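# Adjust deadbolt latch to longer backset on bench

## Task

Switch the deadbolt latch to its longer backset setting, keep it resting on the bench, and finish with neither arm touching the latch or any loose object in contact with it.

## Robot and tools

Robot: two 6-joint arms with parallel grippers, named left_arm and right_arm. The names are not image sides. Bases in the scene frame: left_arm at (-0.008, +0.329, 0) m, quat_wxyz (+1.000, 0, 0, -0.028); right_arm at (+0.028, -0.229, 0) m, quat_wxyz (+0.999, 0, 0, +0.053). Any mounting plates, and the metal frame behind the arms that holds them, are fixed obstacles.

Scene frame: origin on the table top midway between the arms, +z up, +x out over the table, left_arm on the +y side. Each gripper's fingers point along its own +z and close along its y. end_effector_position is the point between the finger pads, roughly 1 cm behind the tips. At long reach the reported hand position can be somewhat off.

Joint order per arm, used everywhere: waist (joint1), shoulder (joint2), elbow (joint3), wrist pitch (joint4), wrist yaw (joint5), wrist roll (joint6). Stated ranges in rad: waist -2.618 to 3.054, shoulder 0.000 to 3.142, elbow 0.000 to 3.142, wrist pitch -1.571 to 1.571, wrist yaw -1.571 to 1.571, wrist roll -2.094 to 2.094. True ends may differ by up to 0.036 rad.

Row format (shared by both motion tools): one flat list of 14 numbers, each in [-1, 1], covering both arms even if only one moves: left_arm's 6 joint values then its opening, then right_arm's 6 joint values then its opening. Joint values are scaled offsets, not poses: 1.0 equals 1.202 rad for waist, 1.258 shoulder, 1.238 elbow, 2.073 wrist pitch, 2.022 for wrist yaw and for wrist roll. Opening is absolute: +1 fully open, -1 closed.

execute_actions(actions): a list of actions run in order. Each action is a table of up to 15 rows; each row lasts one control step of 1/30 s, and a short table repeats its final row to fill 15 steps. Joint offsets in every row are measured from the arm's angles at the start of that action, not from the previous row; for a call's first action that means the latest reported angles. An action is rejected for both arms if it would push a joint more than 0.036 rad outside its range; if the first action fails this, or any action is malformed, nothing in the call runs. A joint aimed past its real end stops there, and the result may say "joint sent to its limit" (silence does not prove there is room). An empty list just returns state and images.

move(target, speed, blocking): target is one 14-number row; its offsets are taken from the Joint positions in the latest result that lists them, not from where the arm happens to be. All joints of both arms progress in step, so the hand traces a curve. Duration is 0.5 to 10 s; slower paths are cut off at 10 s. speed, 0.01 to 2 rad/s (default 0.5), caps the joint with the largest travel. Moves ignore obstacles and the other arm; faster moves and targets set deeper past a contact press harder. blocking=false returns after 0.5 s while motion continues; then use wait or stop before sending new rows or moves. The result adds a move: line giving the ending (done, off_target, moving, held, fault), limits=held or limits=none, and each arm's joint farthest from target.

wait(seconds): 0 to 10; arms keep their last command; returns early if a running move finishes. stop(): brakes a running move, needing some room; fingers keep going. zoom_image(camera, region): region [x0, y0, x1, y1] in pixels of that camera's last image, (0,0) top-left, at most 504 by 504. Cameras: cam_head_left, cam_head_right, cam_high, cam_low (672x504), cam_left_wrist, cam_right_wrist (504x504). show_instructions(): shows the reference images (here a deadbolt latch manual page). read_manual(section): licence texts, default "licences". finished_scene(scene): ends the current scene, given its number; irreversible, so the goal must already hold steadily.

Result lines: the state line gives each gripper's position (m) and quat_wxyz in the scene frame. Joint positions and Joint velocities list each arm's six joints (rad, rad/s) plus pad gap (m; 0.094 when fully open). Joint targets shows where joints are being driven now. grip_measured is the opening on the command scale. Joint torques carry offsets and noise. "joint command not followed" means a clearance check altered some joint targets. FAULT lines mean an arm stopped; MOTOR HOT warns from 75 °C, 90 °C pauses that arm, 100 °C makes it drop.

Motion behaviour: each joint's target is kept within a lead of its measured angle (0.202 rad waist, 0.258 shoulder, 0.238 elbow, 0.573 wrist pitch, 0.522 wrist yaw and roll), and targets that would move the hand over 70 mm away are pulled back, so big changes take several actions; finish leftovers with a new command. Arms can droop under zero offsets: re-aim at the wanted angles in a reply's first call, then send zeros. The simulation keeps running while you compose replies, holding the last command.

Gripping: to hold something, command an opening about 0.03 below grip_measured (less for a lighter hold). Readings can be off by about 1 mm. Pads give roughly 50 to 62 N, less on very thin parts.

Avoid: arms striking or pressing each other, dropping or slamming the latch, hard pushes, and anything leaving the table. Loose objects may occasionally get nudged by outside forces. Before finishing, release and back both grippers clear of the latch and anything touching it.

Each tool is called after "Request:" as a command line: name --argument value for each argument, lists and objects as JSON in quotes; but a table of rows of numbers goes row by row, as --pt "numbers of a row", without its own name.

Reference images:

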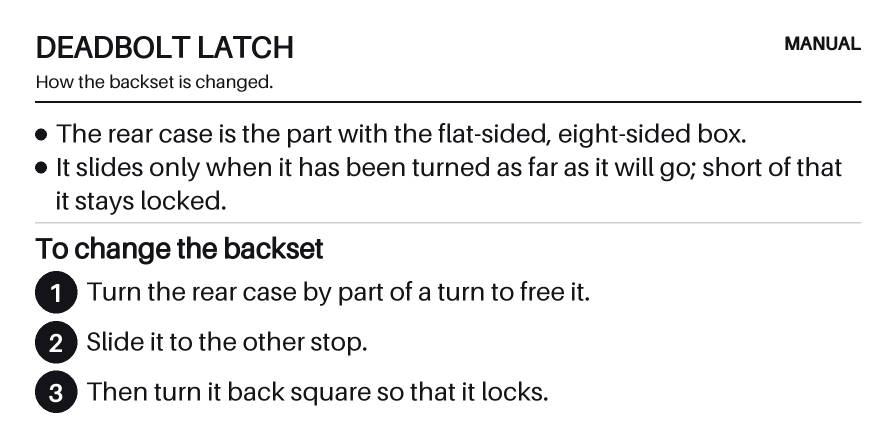

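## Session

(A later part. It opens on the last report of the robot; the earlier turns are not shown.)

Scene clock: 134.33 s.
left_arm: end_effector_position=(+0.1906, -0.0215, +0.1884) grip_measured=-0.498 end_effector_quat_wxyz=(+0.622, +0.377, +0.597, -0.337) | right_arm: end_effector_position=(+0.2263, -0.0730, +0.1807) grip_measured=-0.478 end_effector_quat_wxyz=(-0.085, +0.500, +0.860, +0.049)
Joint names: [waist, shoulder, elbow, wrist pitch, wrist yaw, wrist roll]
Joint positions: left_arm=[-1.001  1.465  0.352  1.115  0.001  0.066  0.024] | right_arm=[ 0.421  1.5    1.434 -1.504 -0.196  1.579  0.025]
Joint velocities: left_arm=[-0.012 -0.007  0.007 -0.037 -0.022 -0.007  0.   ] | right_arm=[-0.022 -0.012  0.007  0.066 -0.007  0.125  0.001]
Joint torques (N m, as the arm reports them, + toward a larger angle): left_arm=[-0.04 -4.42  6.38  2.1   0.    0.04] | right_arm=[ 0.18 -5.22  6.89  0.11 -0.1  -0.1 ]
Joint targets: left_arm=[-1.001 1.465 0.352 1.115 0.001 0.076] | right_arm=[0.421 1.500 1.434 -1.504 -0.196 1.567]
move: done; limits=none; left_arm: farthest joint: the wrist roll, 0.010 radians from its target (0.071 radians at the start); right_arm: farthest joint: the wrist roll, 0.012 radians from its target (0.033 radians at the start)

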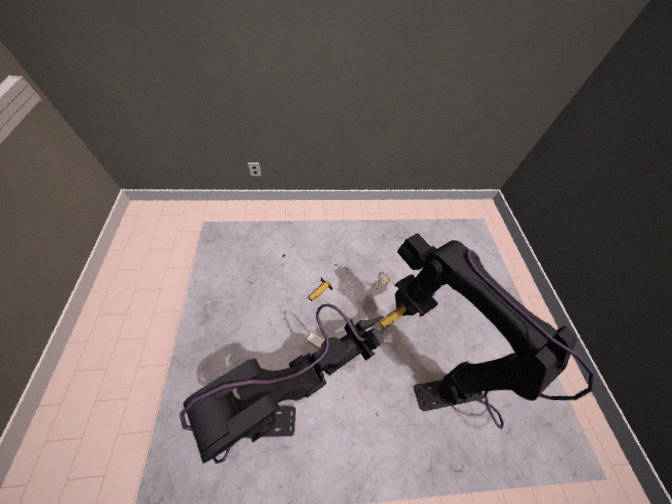

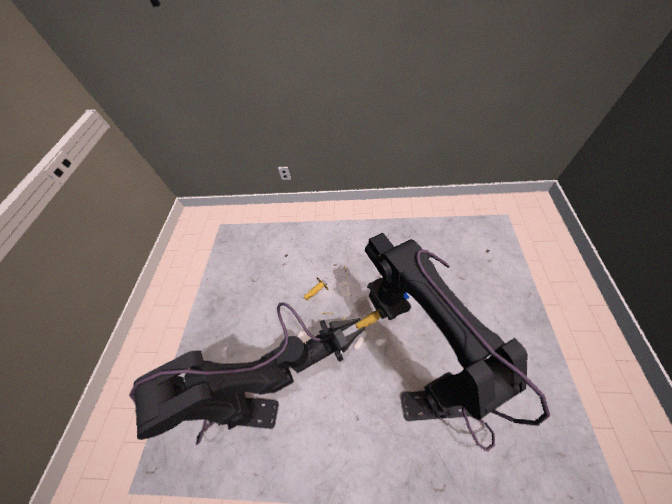

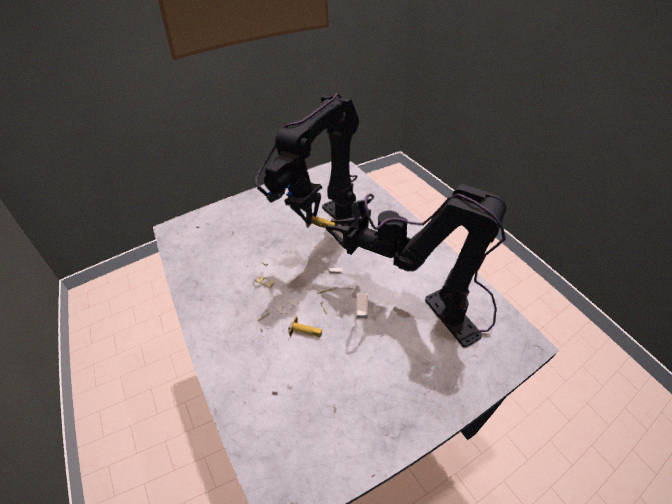

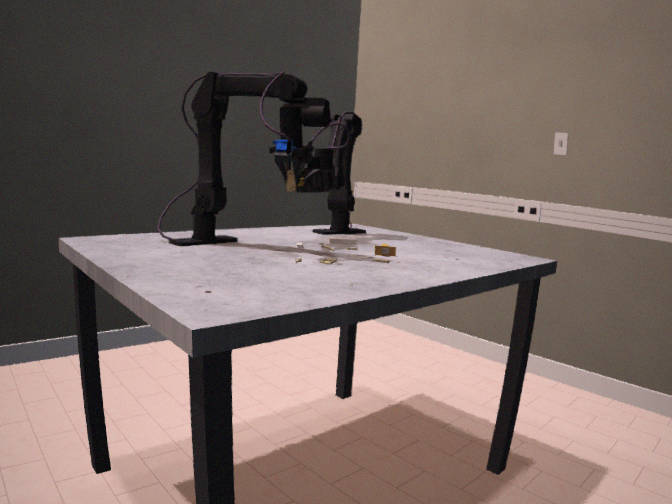

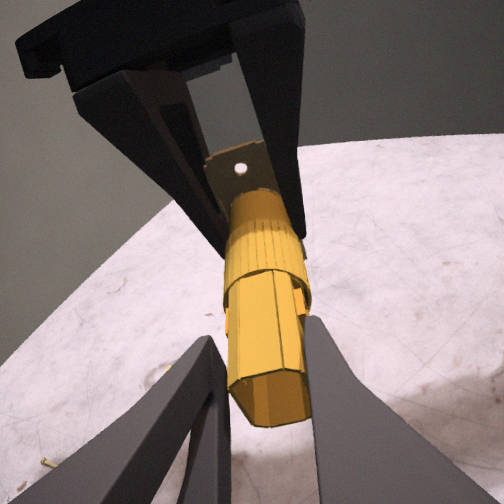

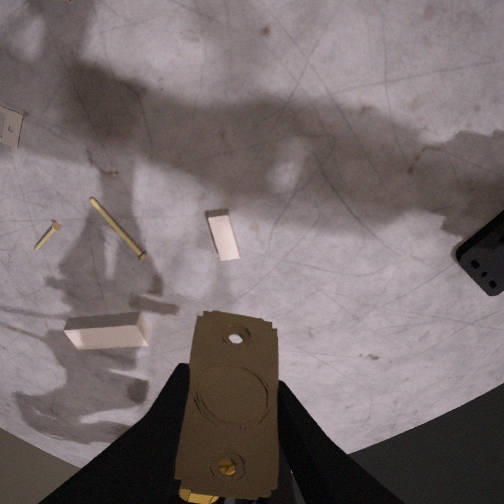

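Close, then try a small twist.

Request:
execute_actions --actions '[[[0,0,0,0,0,0,-0.53,0,0,0,0,0,0,-0.53],[0,0,0,0,0,0,-0.55,0,0,0,0,0,0,-0.53],[0,0,0,0,0,0,-0.57,0,0,0,0,0,0,-0.53],[0,0,0,0,0,0,-0.59,0,0,0,0,0,0,-0.53],[0,0,0,0,0,0,-0.61,0,0,0,0,0,0,-0.53],[0,0,0,0,0,0,-0.63,0,0,0,0,0,0,-0.53],[0,0,0,0,0,0,-0.65,0,0,0,0,0,0,-0.53]]]'

Request:
move --target '[0,0,0,0,0,0.04,-0.65, 0,0,0,0,0,0,-0.53]' --speed 0.15

Scene clock: 143.03 s.
left_arm: end_effector_position=(+0.1907, -0.0214, +0.1886) grip_measured=-0.638 end_effector_quat_wxyz=(+0.623, +0.377, +0.597, -0.337) | right_arm: end_effector_position=(+0.2275, -0.0723, +0.1807) grip_measured=-0.478 end_effector_quat_wxyz=(-0.083, +0.500, +0.861, +0.052)
Joint names: [waist, shoulder, elbow, wrist pitch, wrist yaw, wrist roll]
Joint positions: left_arm=[-1.001  1.465  0.352  1.116  0.001  0.067  0.017] | right_arm=[ 0.421  1.5    1.434 -1.498 -0.196  1.578  0.025]
Joint velocities: left_arm=[-0.002 -0.007  0.017  0.022  0.022  0.007  0.   ] | right_arm=[ 0.007 -0.007 -0.002 -0.081 -0.051 -0.007 -0.001]
Joint torques (N m, as the arm reports them, + toward a larger angle): left_arm=[-0.04 -4.48  6.38  2.11  0.   -0.04] | right_arm=[-0.05 -5.13  7.06  0.07 -0.1  -0.01]
Joint targets: left_arm=[-1.001 1.465 0.352 1.115 0.002 0.066] | right_arm=[0.421 1.500 1.434 -1.504 -0.196 1.578]

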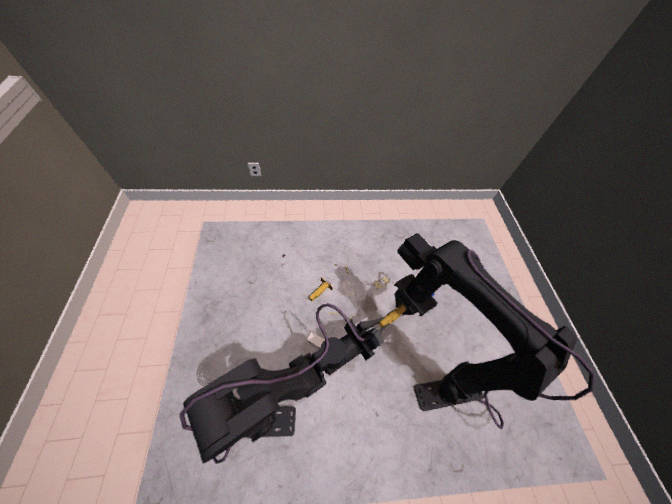

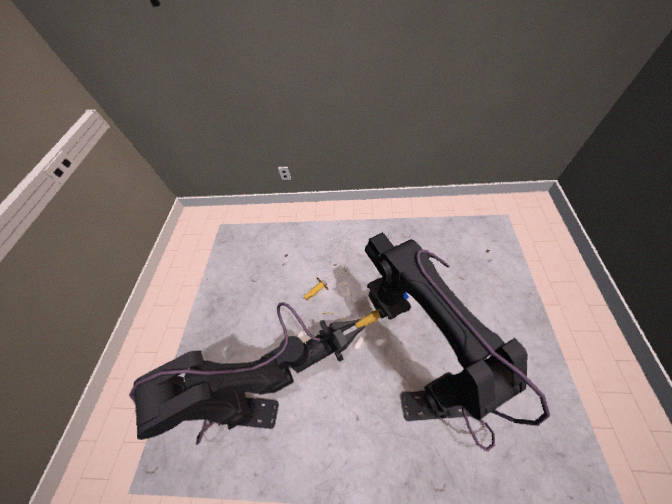

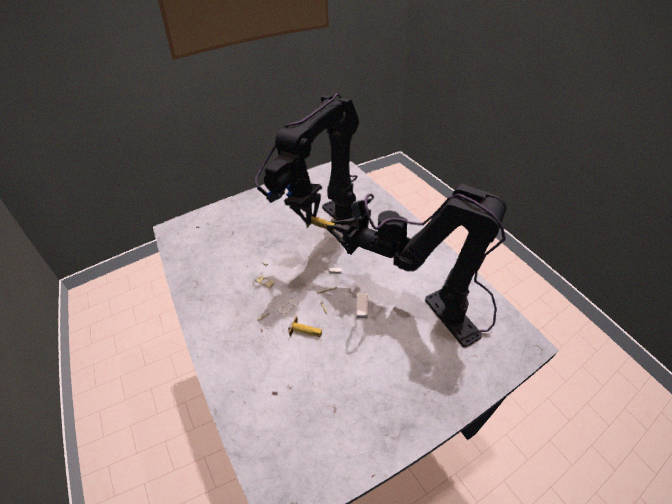

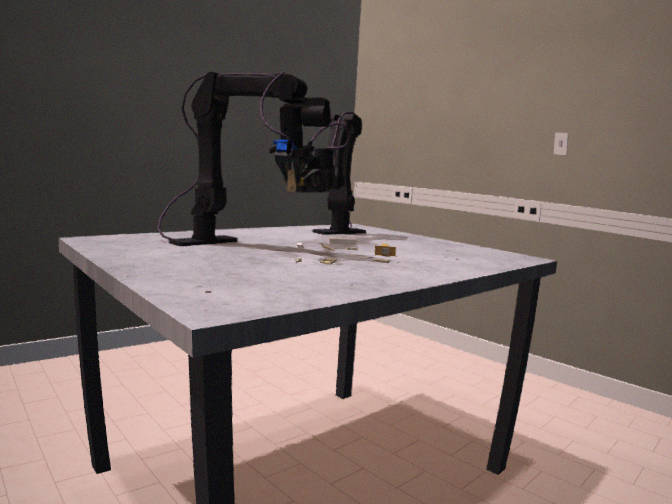

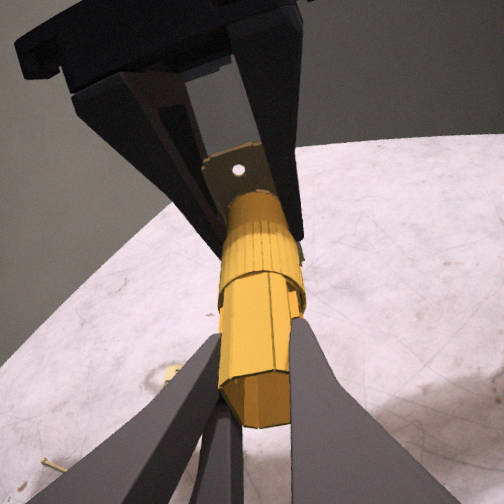

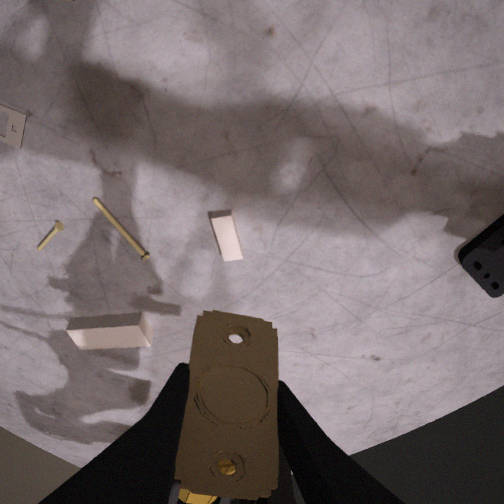

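Scene clock: 144.17 s.
left_arm: end_effector_position=(+0.1909, -0.0213, +0.1886) grip_measured=-0.638 end_effector_quat_wxyz=(+0.634, +0.396, +0.585, -0.315) | right_arm: end_effector_position=(+0.2276, -0.0722, +0.1807) grip_measured=-0.478 end_effector_quat_wxyz=(-0.083, +0.500, +0.861, +0.052)
Joint names: [waist, shoulder, elbow, wrist pitch, wrist yaw, wrist roll]
Joint positions: left_arm=[-1.001  1.465  0.352  1.116 -0.     0.134  0.017] | right_arm=[ 0.421  1.5    1.434 -1.497 -0.196  1.578  0.025]
Joint velocities: left_arm=[ 0.012  0.007  0.002  0.066  0.095 -0.022 -0.002] | right_arm=[ 0.002 -0.002  0.002  0.051  0.037  0.051 -0.   ]
Joint torques (N m, as the arm reports them, + toward a larger angle): left_arm=[-0.01 -4.43  6.36  2.12  0.    0.08] | right_arm=[-0.1  -5.4   6.67  0.13 -0.1   0.02]
Joint targets: left_arm=[-1.001 1.465 0.352 1.116 0.001 0.147] | right_arm=[0.421 1.500 1.434 -1.498 -0.196 1.578]
move: done; limits=none; left_arm: farthest joint: the wrist roll, 0.014 radians from its target (0.081 radians at the start); right_arm: farthest joint: the wrist pitch, 0.001 radians from its target (0.000 radians at the start)

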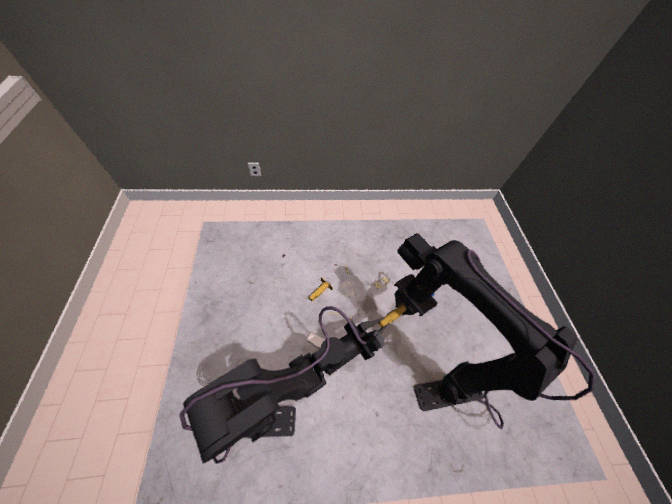

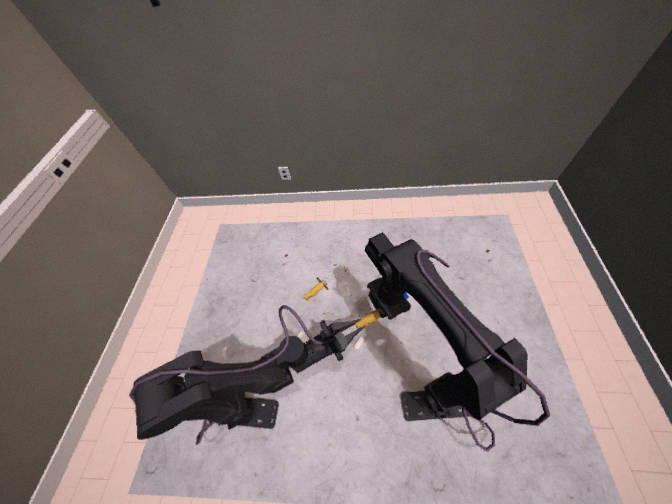

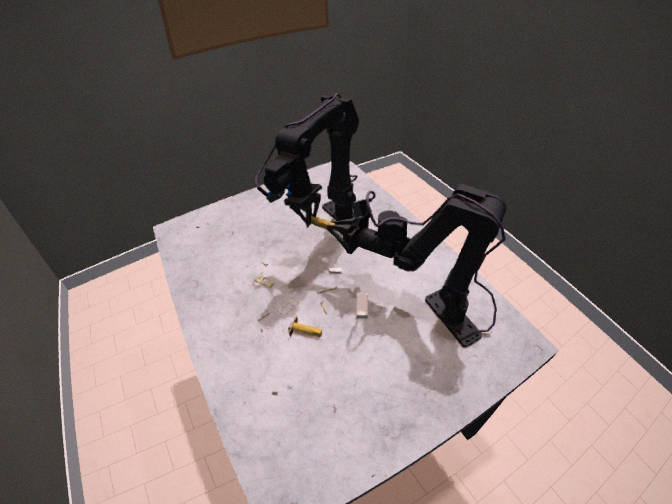

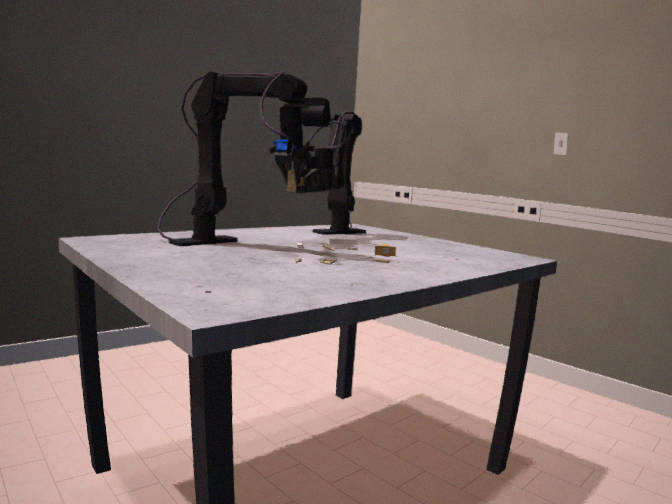

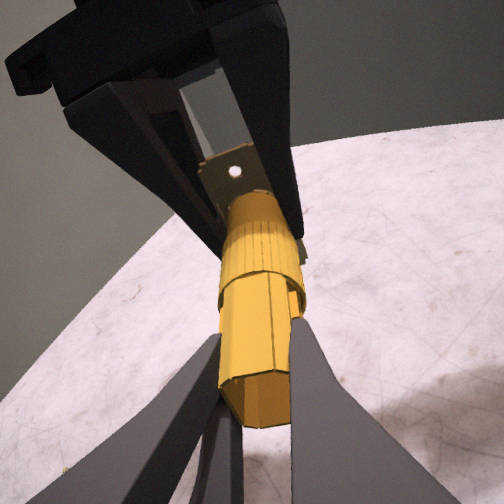

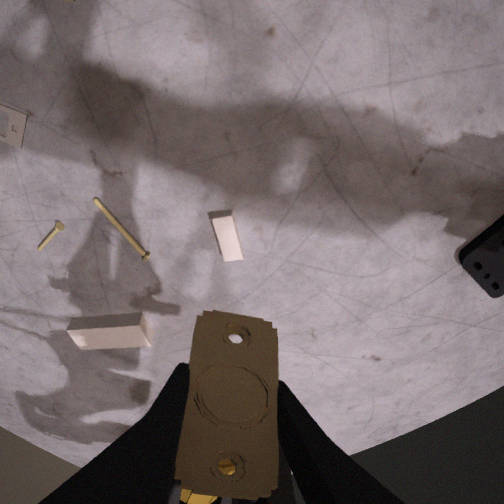

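Request:
execute_actions --actions '[[[0,0,0,0,0,0.05,-0.68,0,0,0,0,0,0,-0.53]],[[0,0,0,0,0,0.05,-0.68,0,0,0,0,0,0,-0.53]],[[0,0,0,0,0,0.045,-0.68,0,0,0,0,0,0,-0.53]]]'

Scene clock: 149.60 s.
left_arm: end_effector_position=(+0.1914, -0.0210, +0.1886) grip_measured=-0.652 end_effector_quat_wxyz=(+0.669, +0.466, +0.531, -0.232) | right_arm: end_effector_position=(+0.2279, -0.0721, +0.1807) grip_measured=-0.478 end_effector_quat_wxyz=(-0.083, +0.500, +0.861, +0.052)
Joint names: [waist, shoulder, elbow, wrist pitch, wrist yaw, wrist roll]
Joint positions: left_arm=[-1.001  1.465  0.352  1.116 -0.003  0.387  0.016] | right_arm=[ 0.421  1.5    1.434 -1.496 -0.196  1.578  0.025]
Joint velocities: left_arm=[ 0.002  0.007 -0.007 -0.066  0.051  0.051 -0.002] | right_arm=[ 0.002 -0.002 -0.002  0.051 -0.081 -0.007 -0.001]
Joint torques (N m, as the arm reports them, + toward a larger angle): left_arm=[-0.02 -4.44  6.37  2.12  0.    0.05] | right_arm=[-0.05 -5.45  6.76  0.14 -0.1  -0.01]
Joint targets: left_arm=[-1.001 1.465 0.352 1.116 -0.003 0.400] | right_arm=[0.421 1.500 1.434 -1.497 -0.196 1.578]

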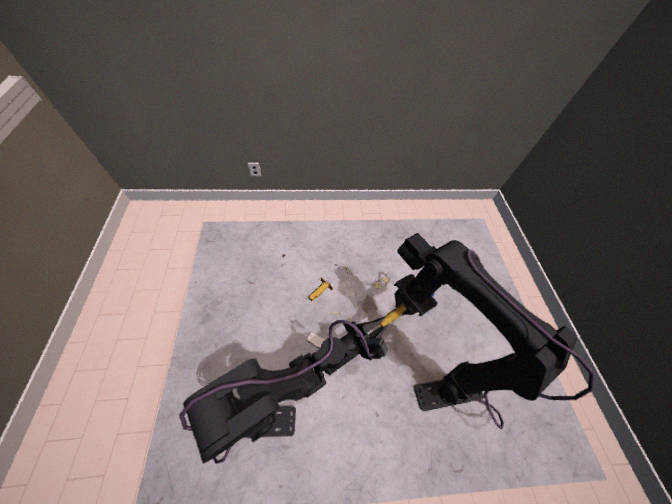

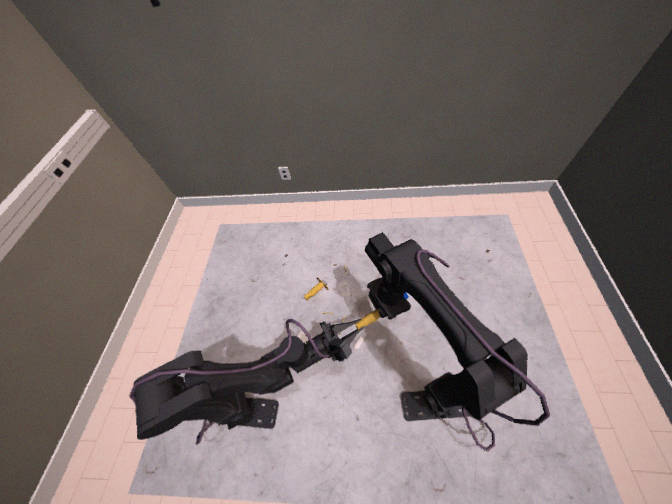

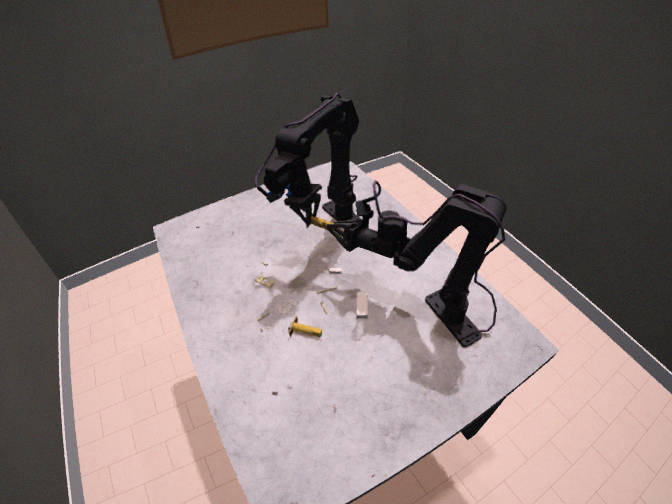

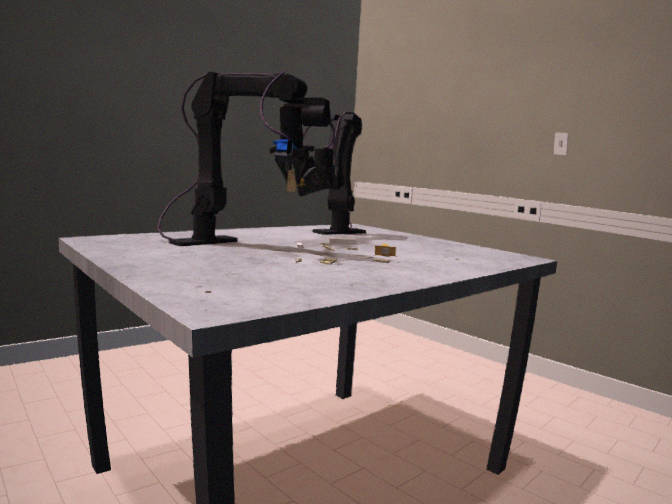

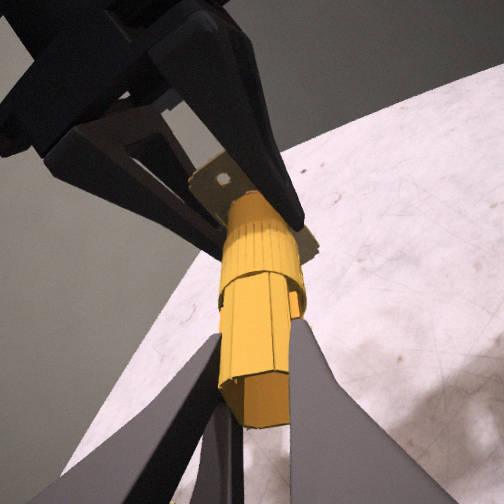

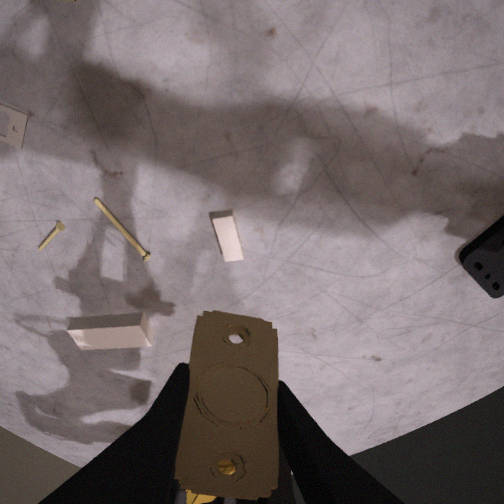

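Request:
move --target '[0,0,0,0,0,0.11,-0.68, 0,0,0,0,0,0,-0.53]' --speed 0.4

Scene clock: 152.73 s.
left_arm: end_effector_position=(+0.1916, -0.0209, +0.1886) grip_measured=-0.652 end_effector_quat_wxyz=(+0.690, +0.519, +0.478, -0.159) | right_arm: end_effector_position=(+0.2279, -0.0720, +0.1807) grip_measured=-0.478 end_effector_quat_wxyz=(-0.083, +0.500, +0.861, +0.053)
Joint names: [waist, shoulder, elbow, wrist pitch, wrist yaw, wrist roll]
Joint positions: left_arm=[-1.001  1.465  0.352  1.116 -0.005  0.6    0.016] | right_arm=[ 0.421  1.5    1.434 -1.496 -0.196  1.579  0.025]
Joint velocities: left_arm=[-0.002  0.007  0.002  0.037  0.007  0.037  0.   ] | right_arm=[-0.007 -0.007 -0.002 -0.007 -0.051 -0.007  0.001]
Joint torques (N m, as the arm reports them, + toward a larger angle): left_arm=[-0.02 -4.42  6.38  2.12 -0.01  0.01] | right_arm=[ 0.03 -5.29  6.87  0.16 -0.1   0.  ]
Joint targets: left_arm=[-1.001 1.465 0.352 1.116 -0.003 0.609] | right_arm=[0.421 1.500 1.434 -1.496 -0.196 1.578]
move: done; limits=none; left_arm: farthest joint: the wrist roll, 0.010 radians from its target (0.219 radians at the start); right_arm: farthest joint: the wrist roll, 0.001 radians from its target (0.000 radians at the start)

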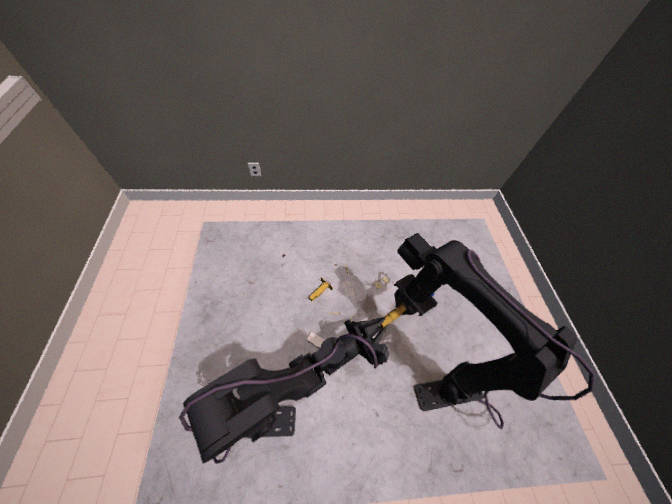

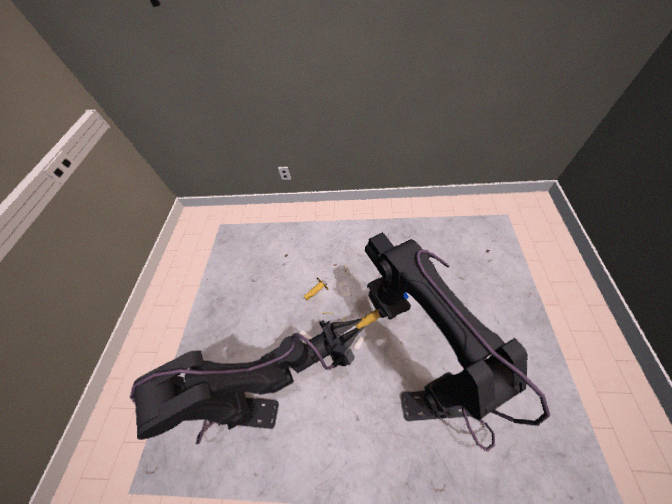

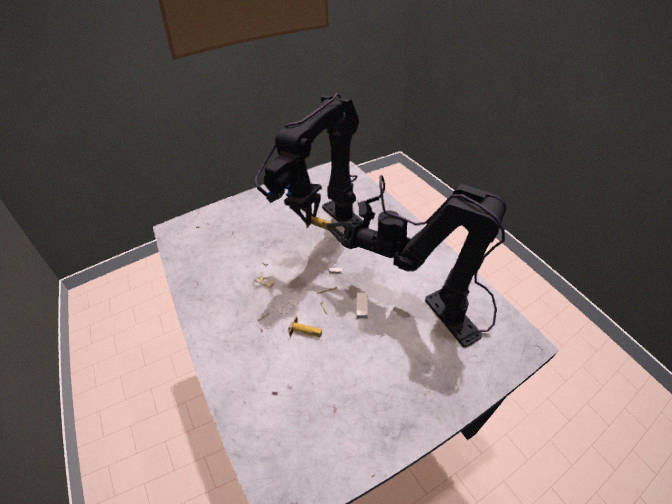

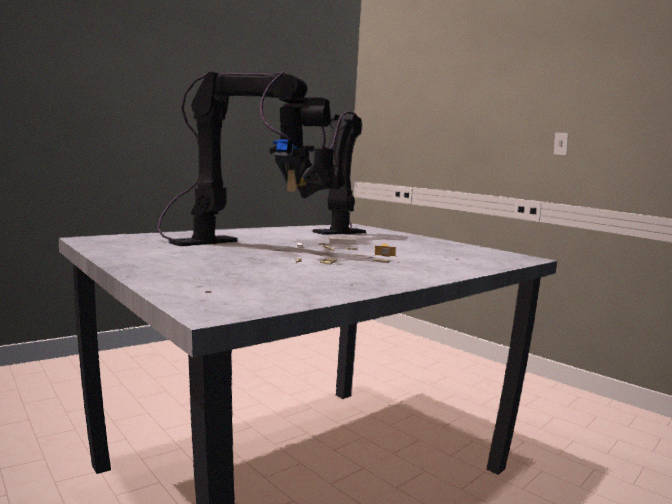

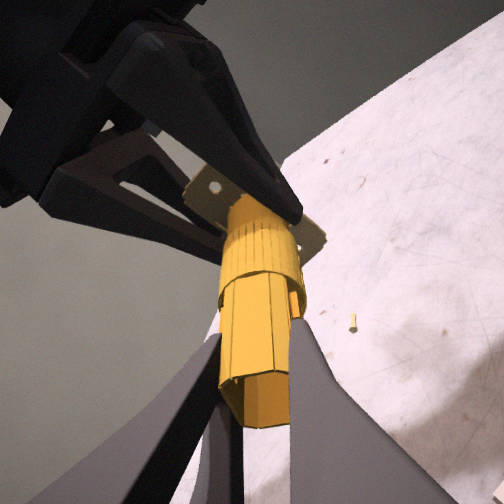

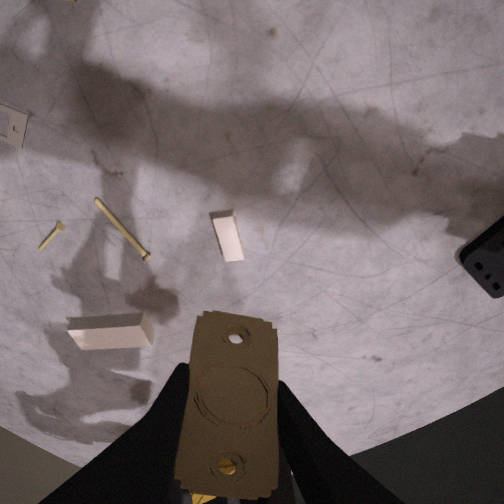

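Request:
execute_actions --actions '[[[0,0,0,0,0,0.06,-0.68,0,0,0,0,0,0,-0.53]],[[0,0,0,0,0,0.05,-0.68,0,0,0,0,0,0,-0.53]],[[0,0,0,0,0,0.04,-0.68,0,0,0,0,0,0,-0.53]]]'

Scene clock: 158.73 s.
left_arm: end_effector_position=(+0.1921, -0.0206, +0.1885) grip_measured=-0.651 end_effector_quat_wxyz=(+0.705, +0.578, +0.406, -0.064) | right_arm: end_effector_position=(+0.2284, -0.0717, +0.1807) grip_measured=-0.478 end_effector_quat_wxyz=(-0.082, +0.501, +0.860, +0.054)
Joint names: [waist, shoulder, elbow, wrist pitch, wrist yaw, wrist roll]
Joint positions: left_arm=[-1.001  1.465  0.352  1.115 -0.008  0.868  0.016] | right_arm=[ 0.421  1.5    1.434 -1.493 -0.196  1.581  0.025]
Joint velocities: left_arm=[ 0.002  0.002  0.007 -0.022  0.007  0.051  0.001] | right_arm=[-0.012  0.007  0.002 -0.066 -0.022 -0.081  0.   ]
Joint torques (N m, as the arm reports them, + toward a larger angle): left_arm=[-0.04 -4.42  6.38  2.12  0.01  0.04] | right_arm=[ 0.14 -5.31  7.02  0.17 -0.11 -0.02]
Joint targets: left_arm=[-1.001 1.465 0.352 1.116 -0.007 0.879] | right_arm=[0.421 1.500 1.434 -1.494 -0.196 1.580]

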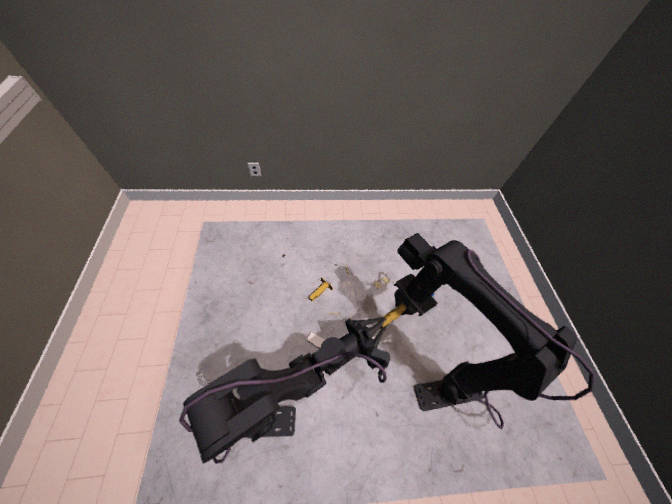

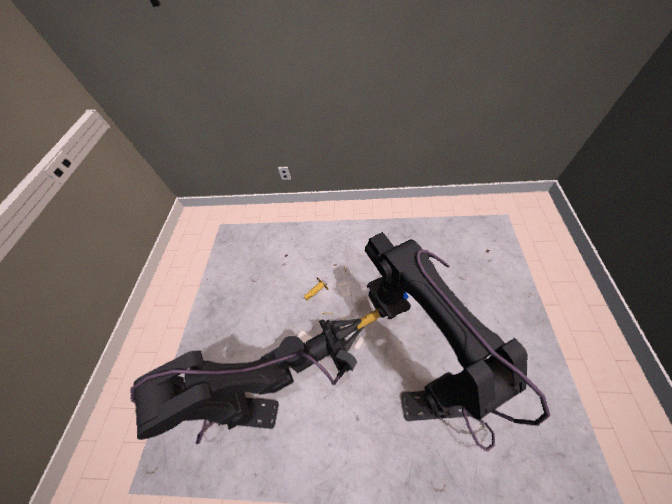

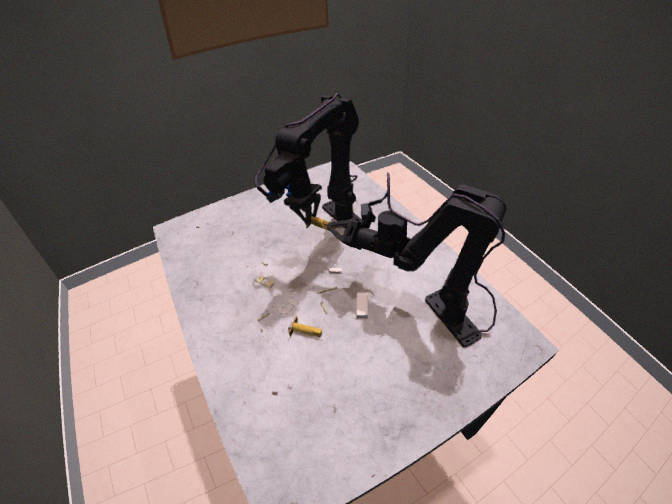

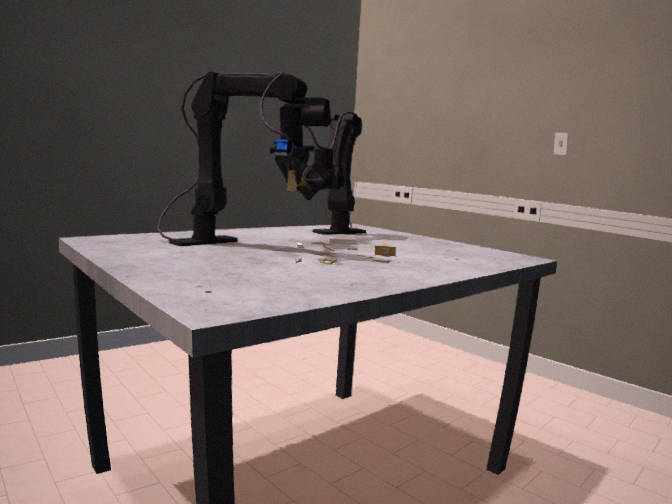

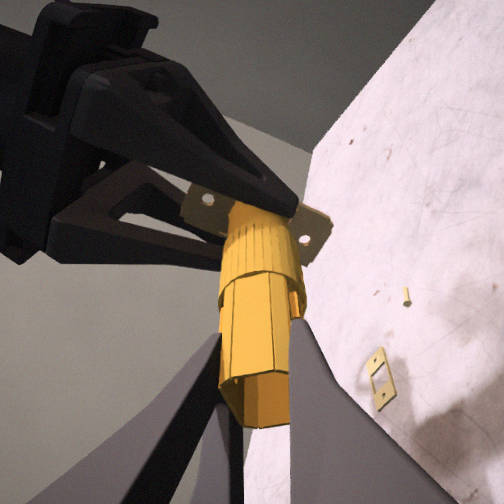

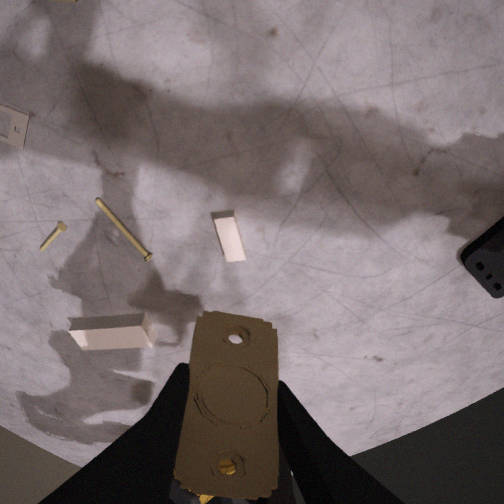

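Request:
execute_actions --actions '[[[0,0,0,0,0,0.05,-0.68,0,0,0,0,0,0,-0.53]],[[0,0,0,0,0,0.05,-0.68,0,0,0,0,0,0,-0.53]],[[0,0,0,0,0,0.05,-0.68,0,0,0,0,0,0,-0.53]]]'

Scene clock: 167.77 s.
left_arm: end_effector_position=(+0.1933, -0.0199, +0.1884) grip_measured=-0.651 end_effector_quat_wxyz=(+0.707, +0.625, +0.328, +0.032) | right_arm: end_effector_position=(+0.2296, -0.0711, +0.1808) grip_measured=-0.478 end_effector_quat_wxyz=(-0.081, +0.502, +0.859, +0.056)
Joint names: [waist, shoulder, elbow, wrist pitch, wrist yaw, wrist roll]
Joint positions: left_arm=[-1.001  1.465  0.352  1.115 -0.016  1.133  0.016] | right_arm=[ 0.421  1.5    1.434 -1.488 -0.196  1.586  0.025]
Joint velocities: left_arm=[-0.002 -0.002 -0.007 -0.022 -0.037  0.022 -0.001] | right_arm=[-0.007  0.002  0.012 -0.081  0.007  0.007  0.   ]
Joint torques (N m, as the arm reports them, + toward a larger angle): left_arm=[-0.05 -4.43  6.39  2.13  0.    0.07] | right_arm=[-0.01 -5.39  6.81  0.14 -0.11  0.04]
Joint targets: left_arm=[-1.001 1.465 0.352 1.115 -0.012 1.149] | right_arm=[0.421 1.500 1.434 -1.491 -0.196 1.585]

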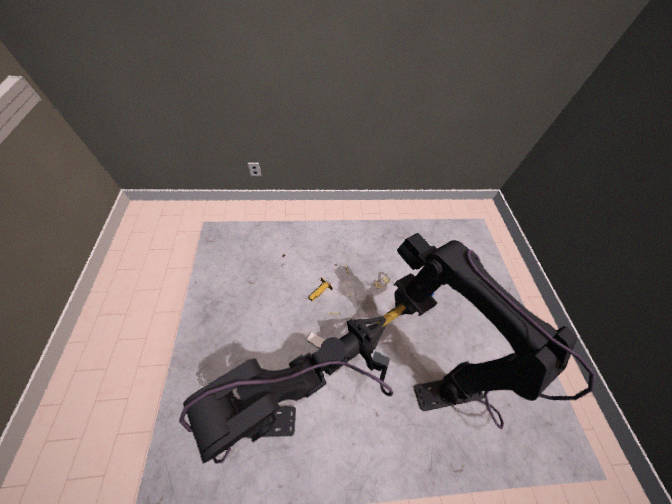

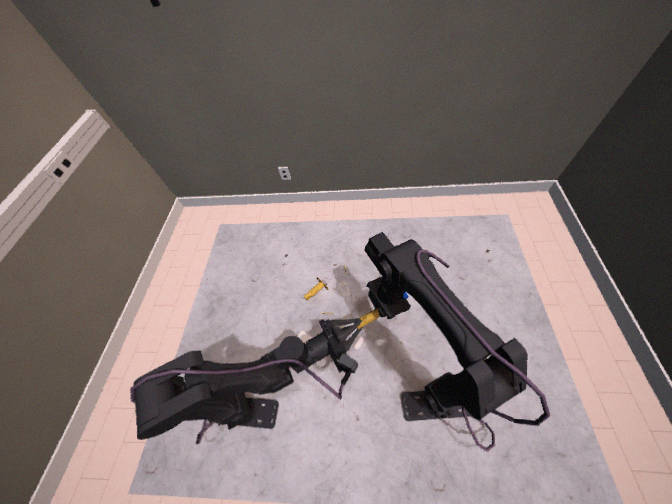

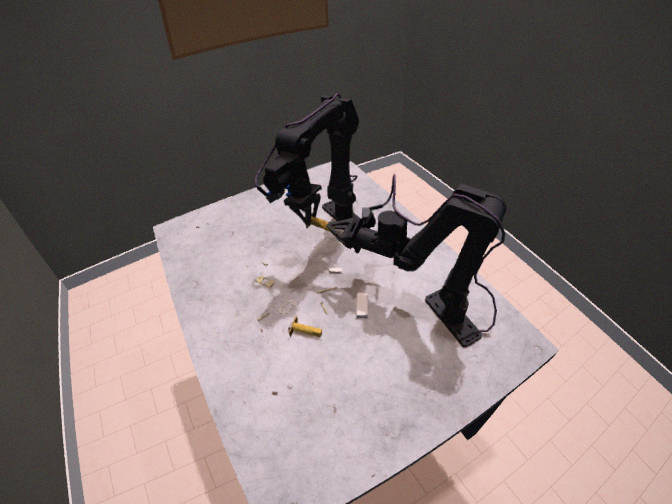

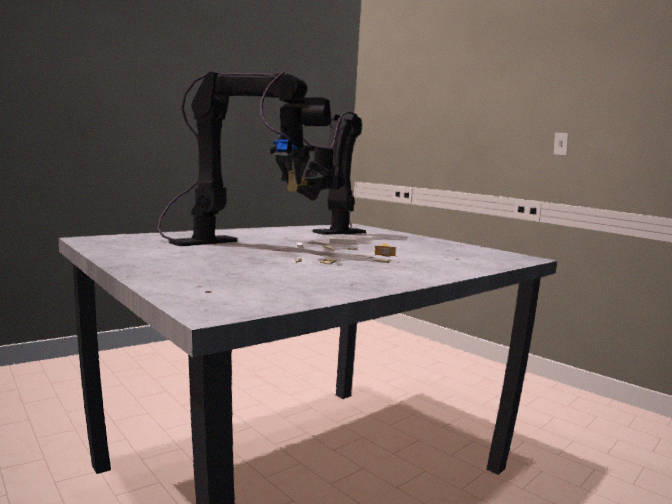

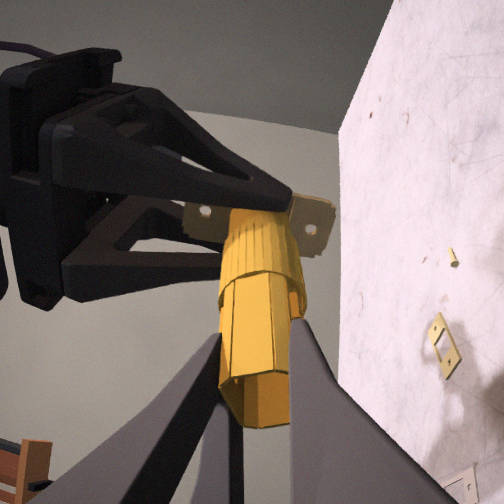

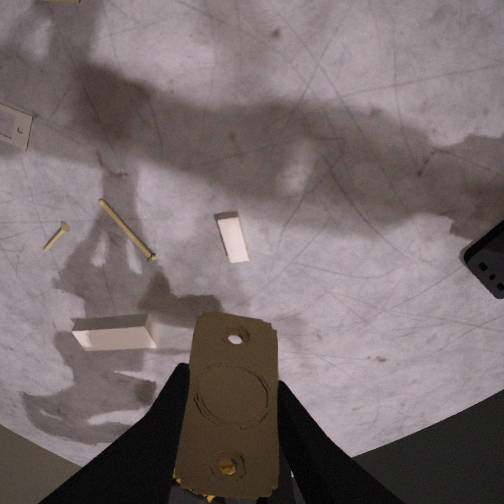

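Possibly at the stop; probe.

Request:
execute_actions --actions '[[[0,0,0,0,0,0.035,-0.68,0,0,0,0,0,0,-0.53]]]'

Scene clock: 170.53 s.
left_arm: end_effector_position=(+0.1951, -0.0189, +0.1884) grip_measured=-0.651 end_effector_quat_wxyz=(+0.706, +0.630, +0.320, +0.050) | right_arm: end_effector_position=(+0.2318, -0.0697, +0.1808) grip_measured=-0.478 end_effector_quat_wxyz=(-0.079, +0.502, +0.859, +0.060)
Joint names: [waist, shoulder, elbow, wrist pitch, wrist yaw, wrist roll]
Joint positions: left_arm=[-1.001  1.465  0.352  1.115 -0.028  1.171  0.016] | right_arm=[ 0.421  1.5    1.434 -1.477 -0.197  1.586  0.025]
Joint velocities: left_arm=[-0.017 -0.012  0.027 -0.081 -0.022 -0.007  0.001] | right_arm=[-0.032 -0.017  0.012 -0.007 -0.007 -0.007  0.001]
Joint torques (N m, as the arm reports them, + toward a larger angle): left_arm=[-0.03 -4.42  6.4   2.12  0.12  0.23] | right_arm=[-0.17 -5.29  6.97  0.09 -0.1  -0.01]
Joint targets: left_arm=[-1.001 1.465 0.352 1.115 -0.016 1.204] | right_arm=[0.421 1.500 1.434 -1.488 -0.196 1.585]

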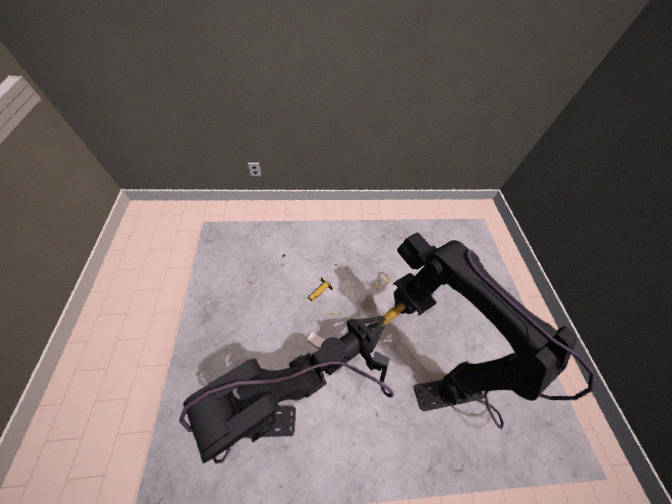

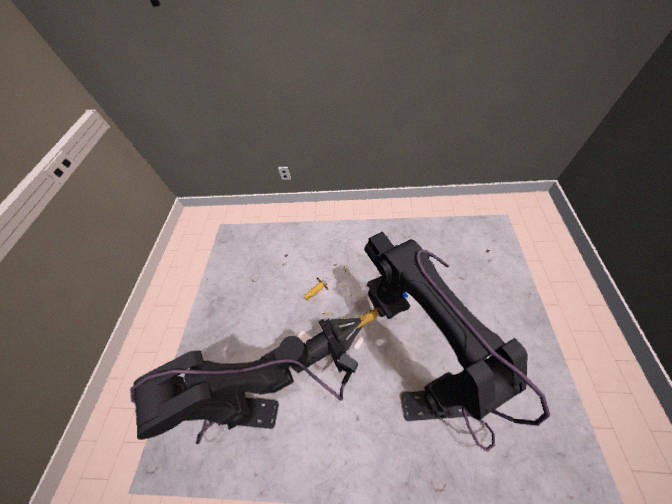

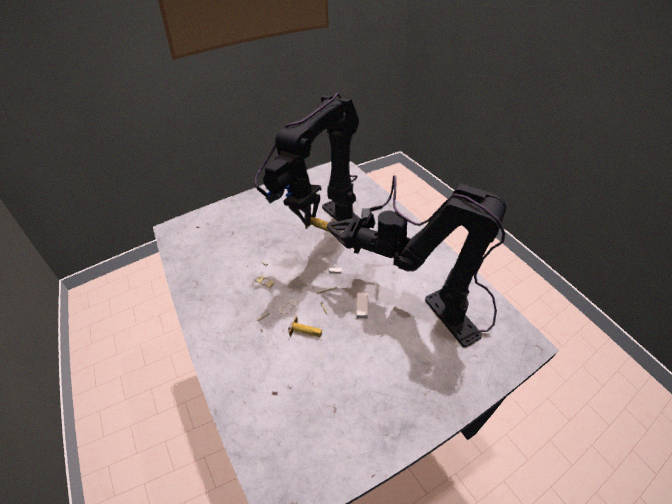

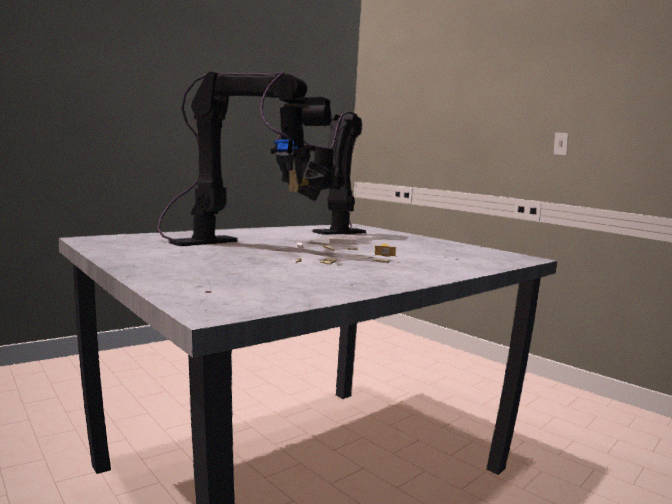

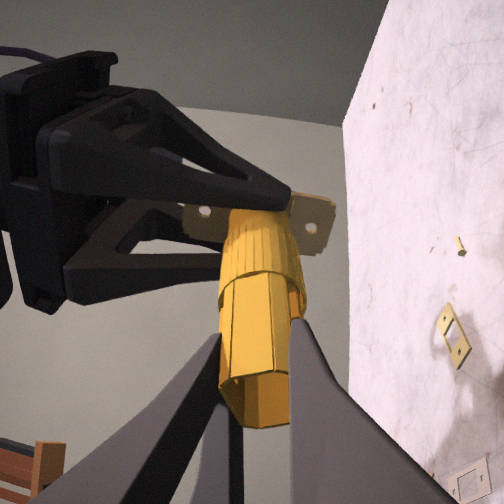

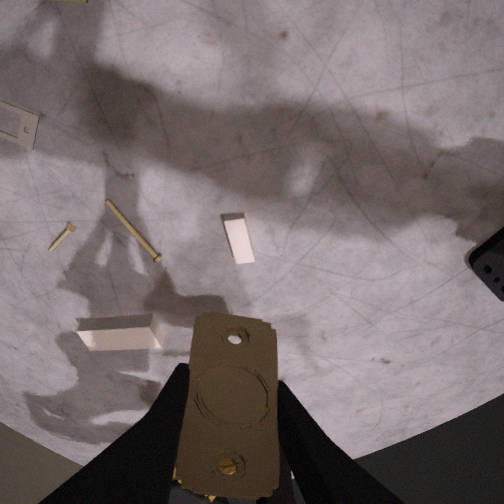

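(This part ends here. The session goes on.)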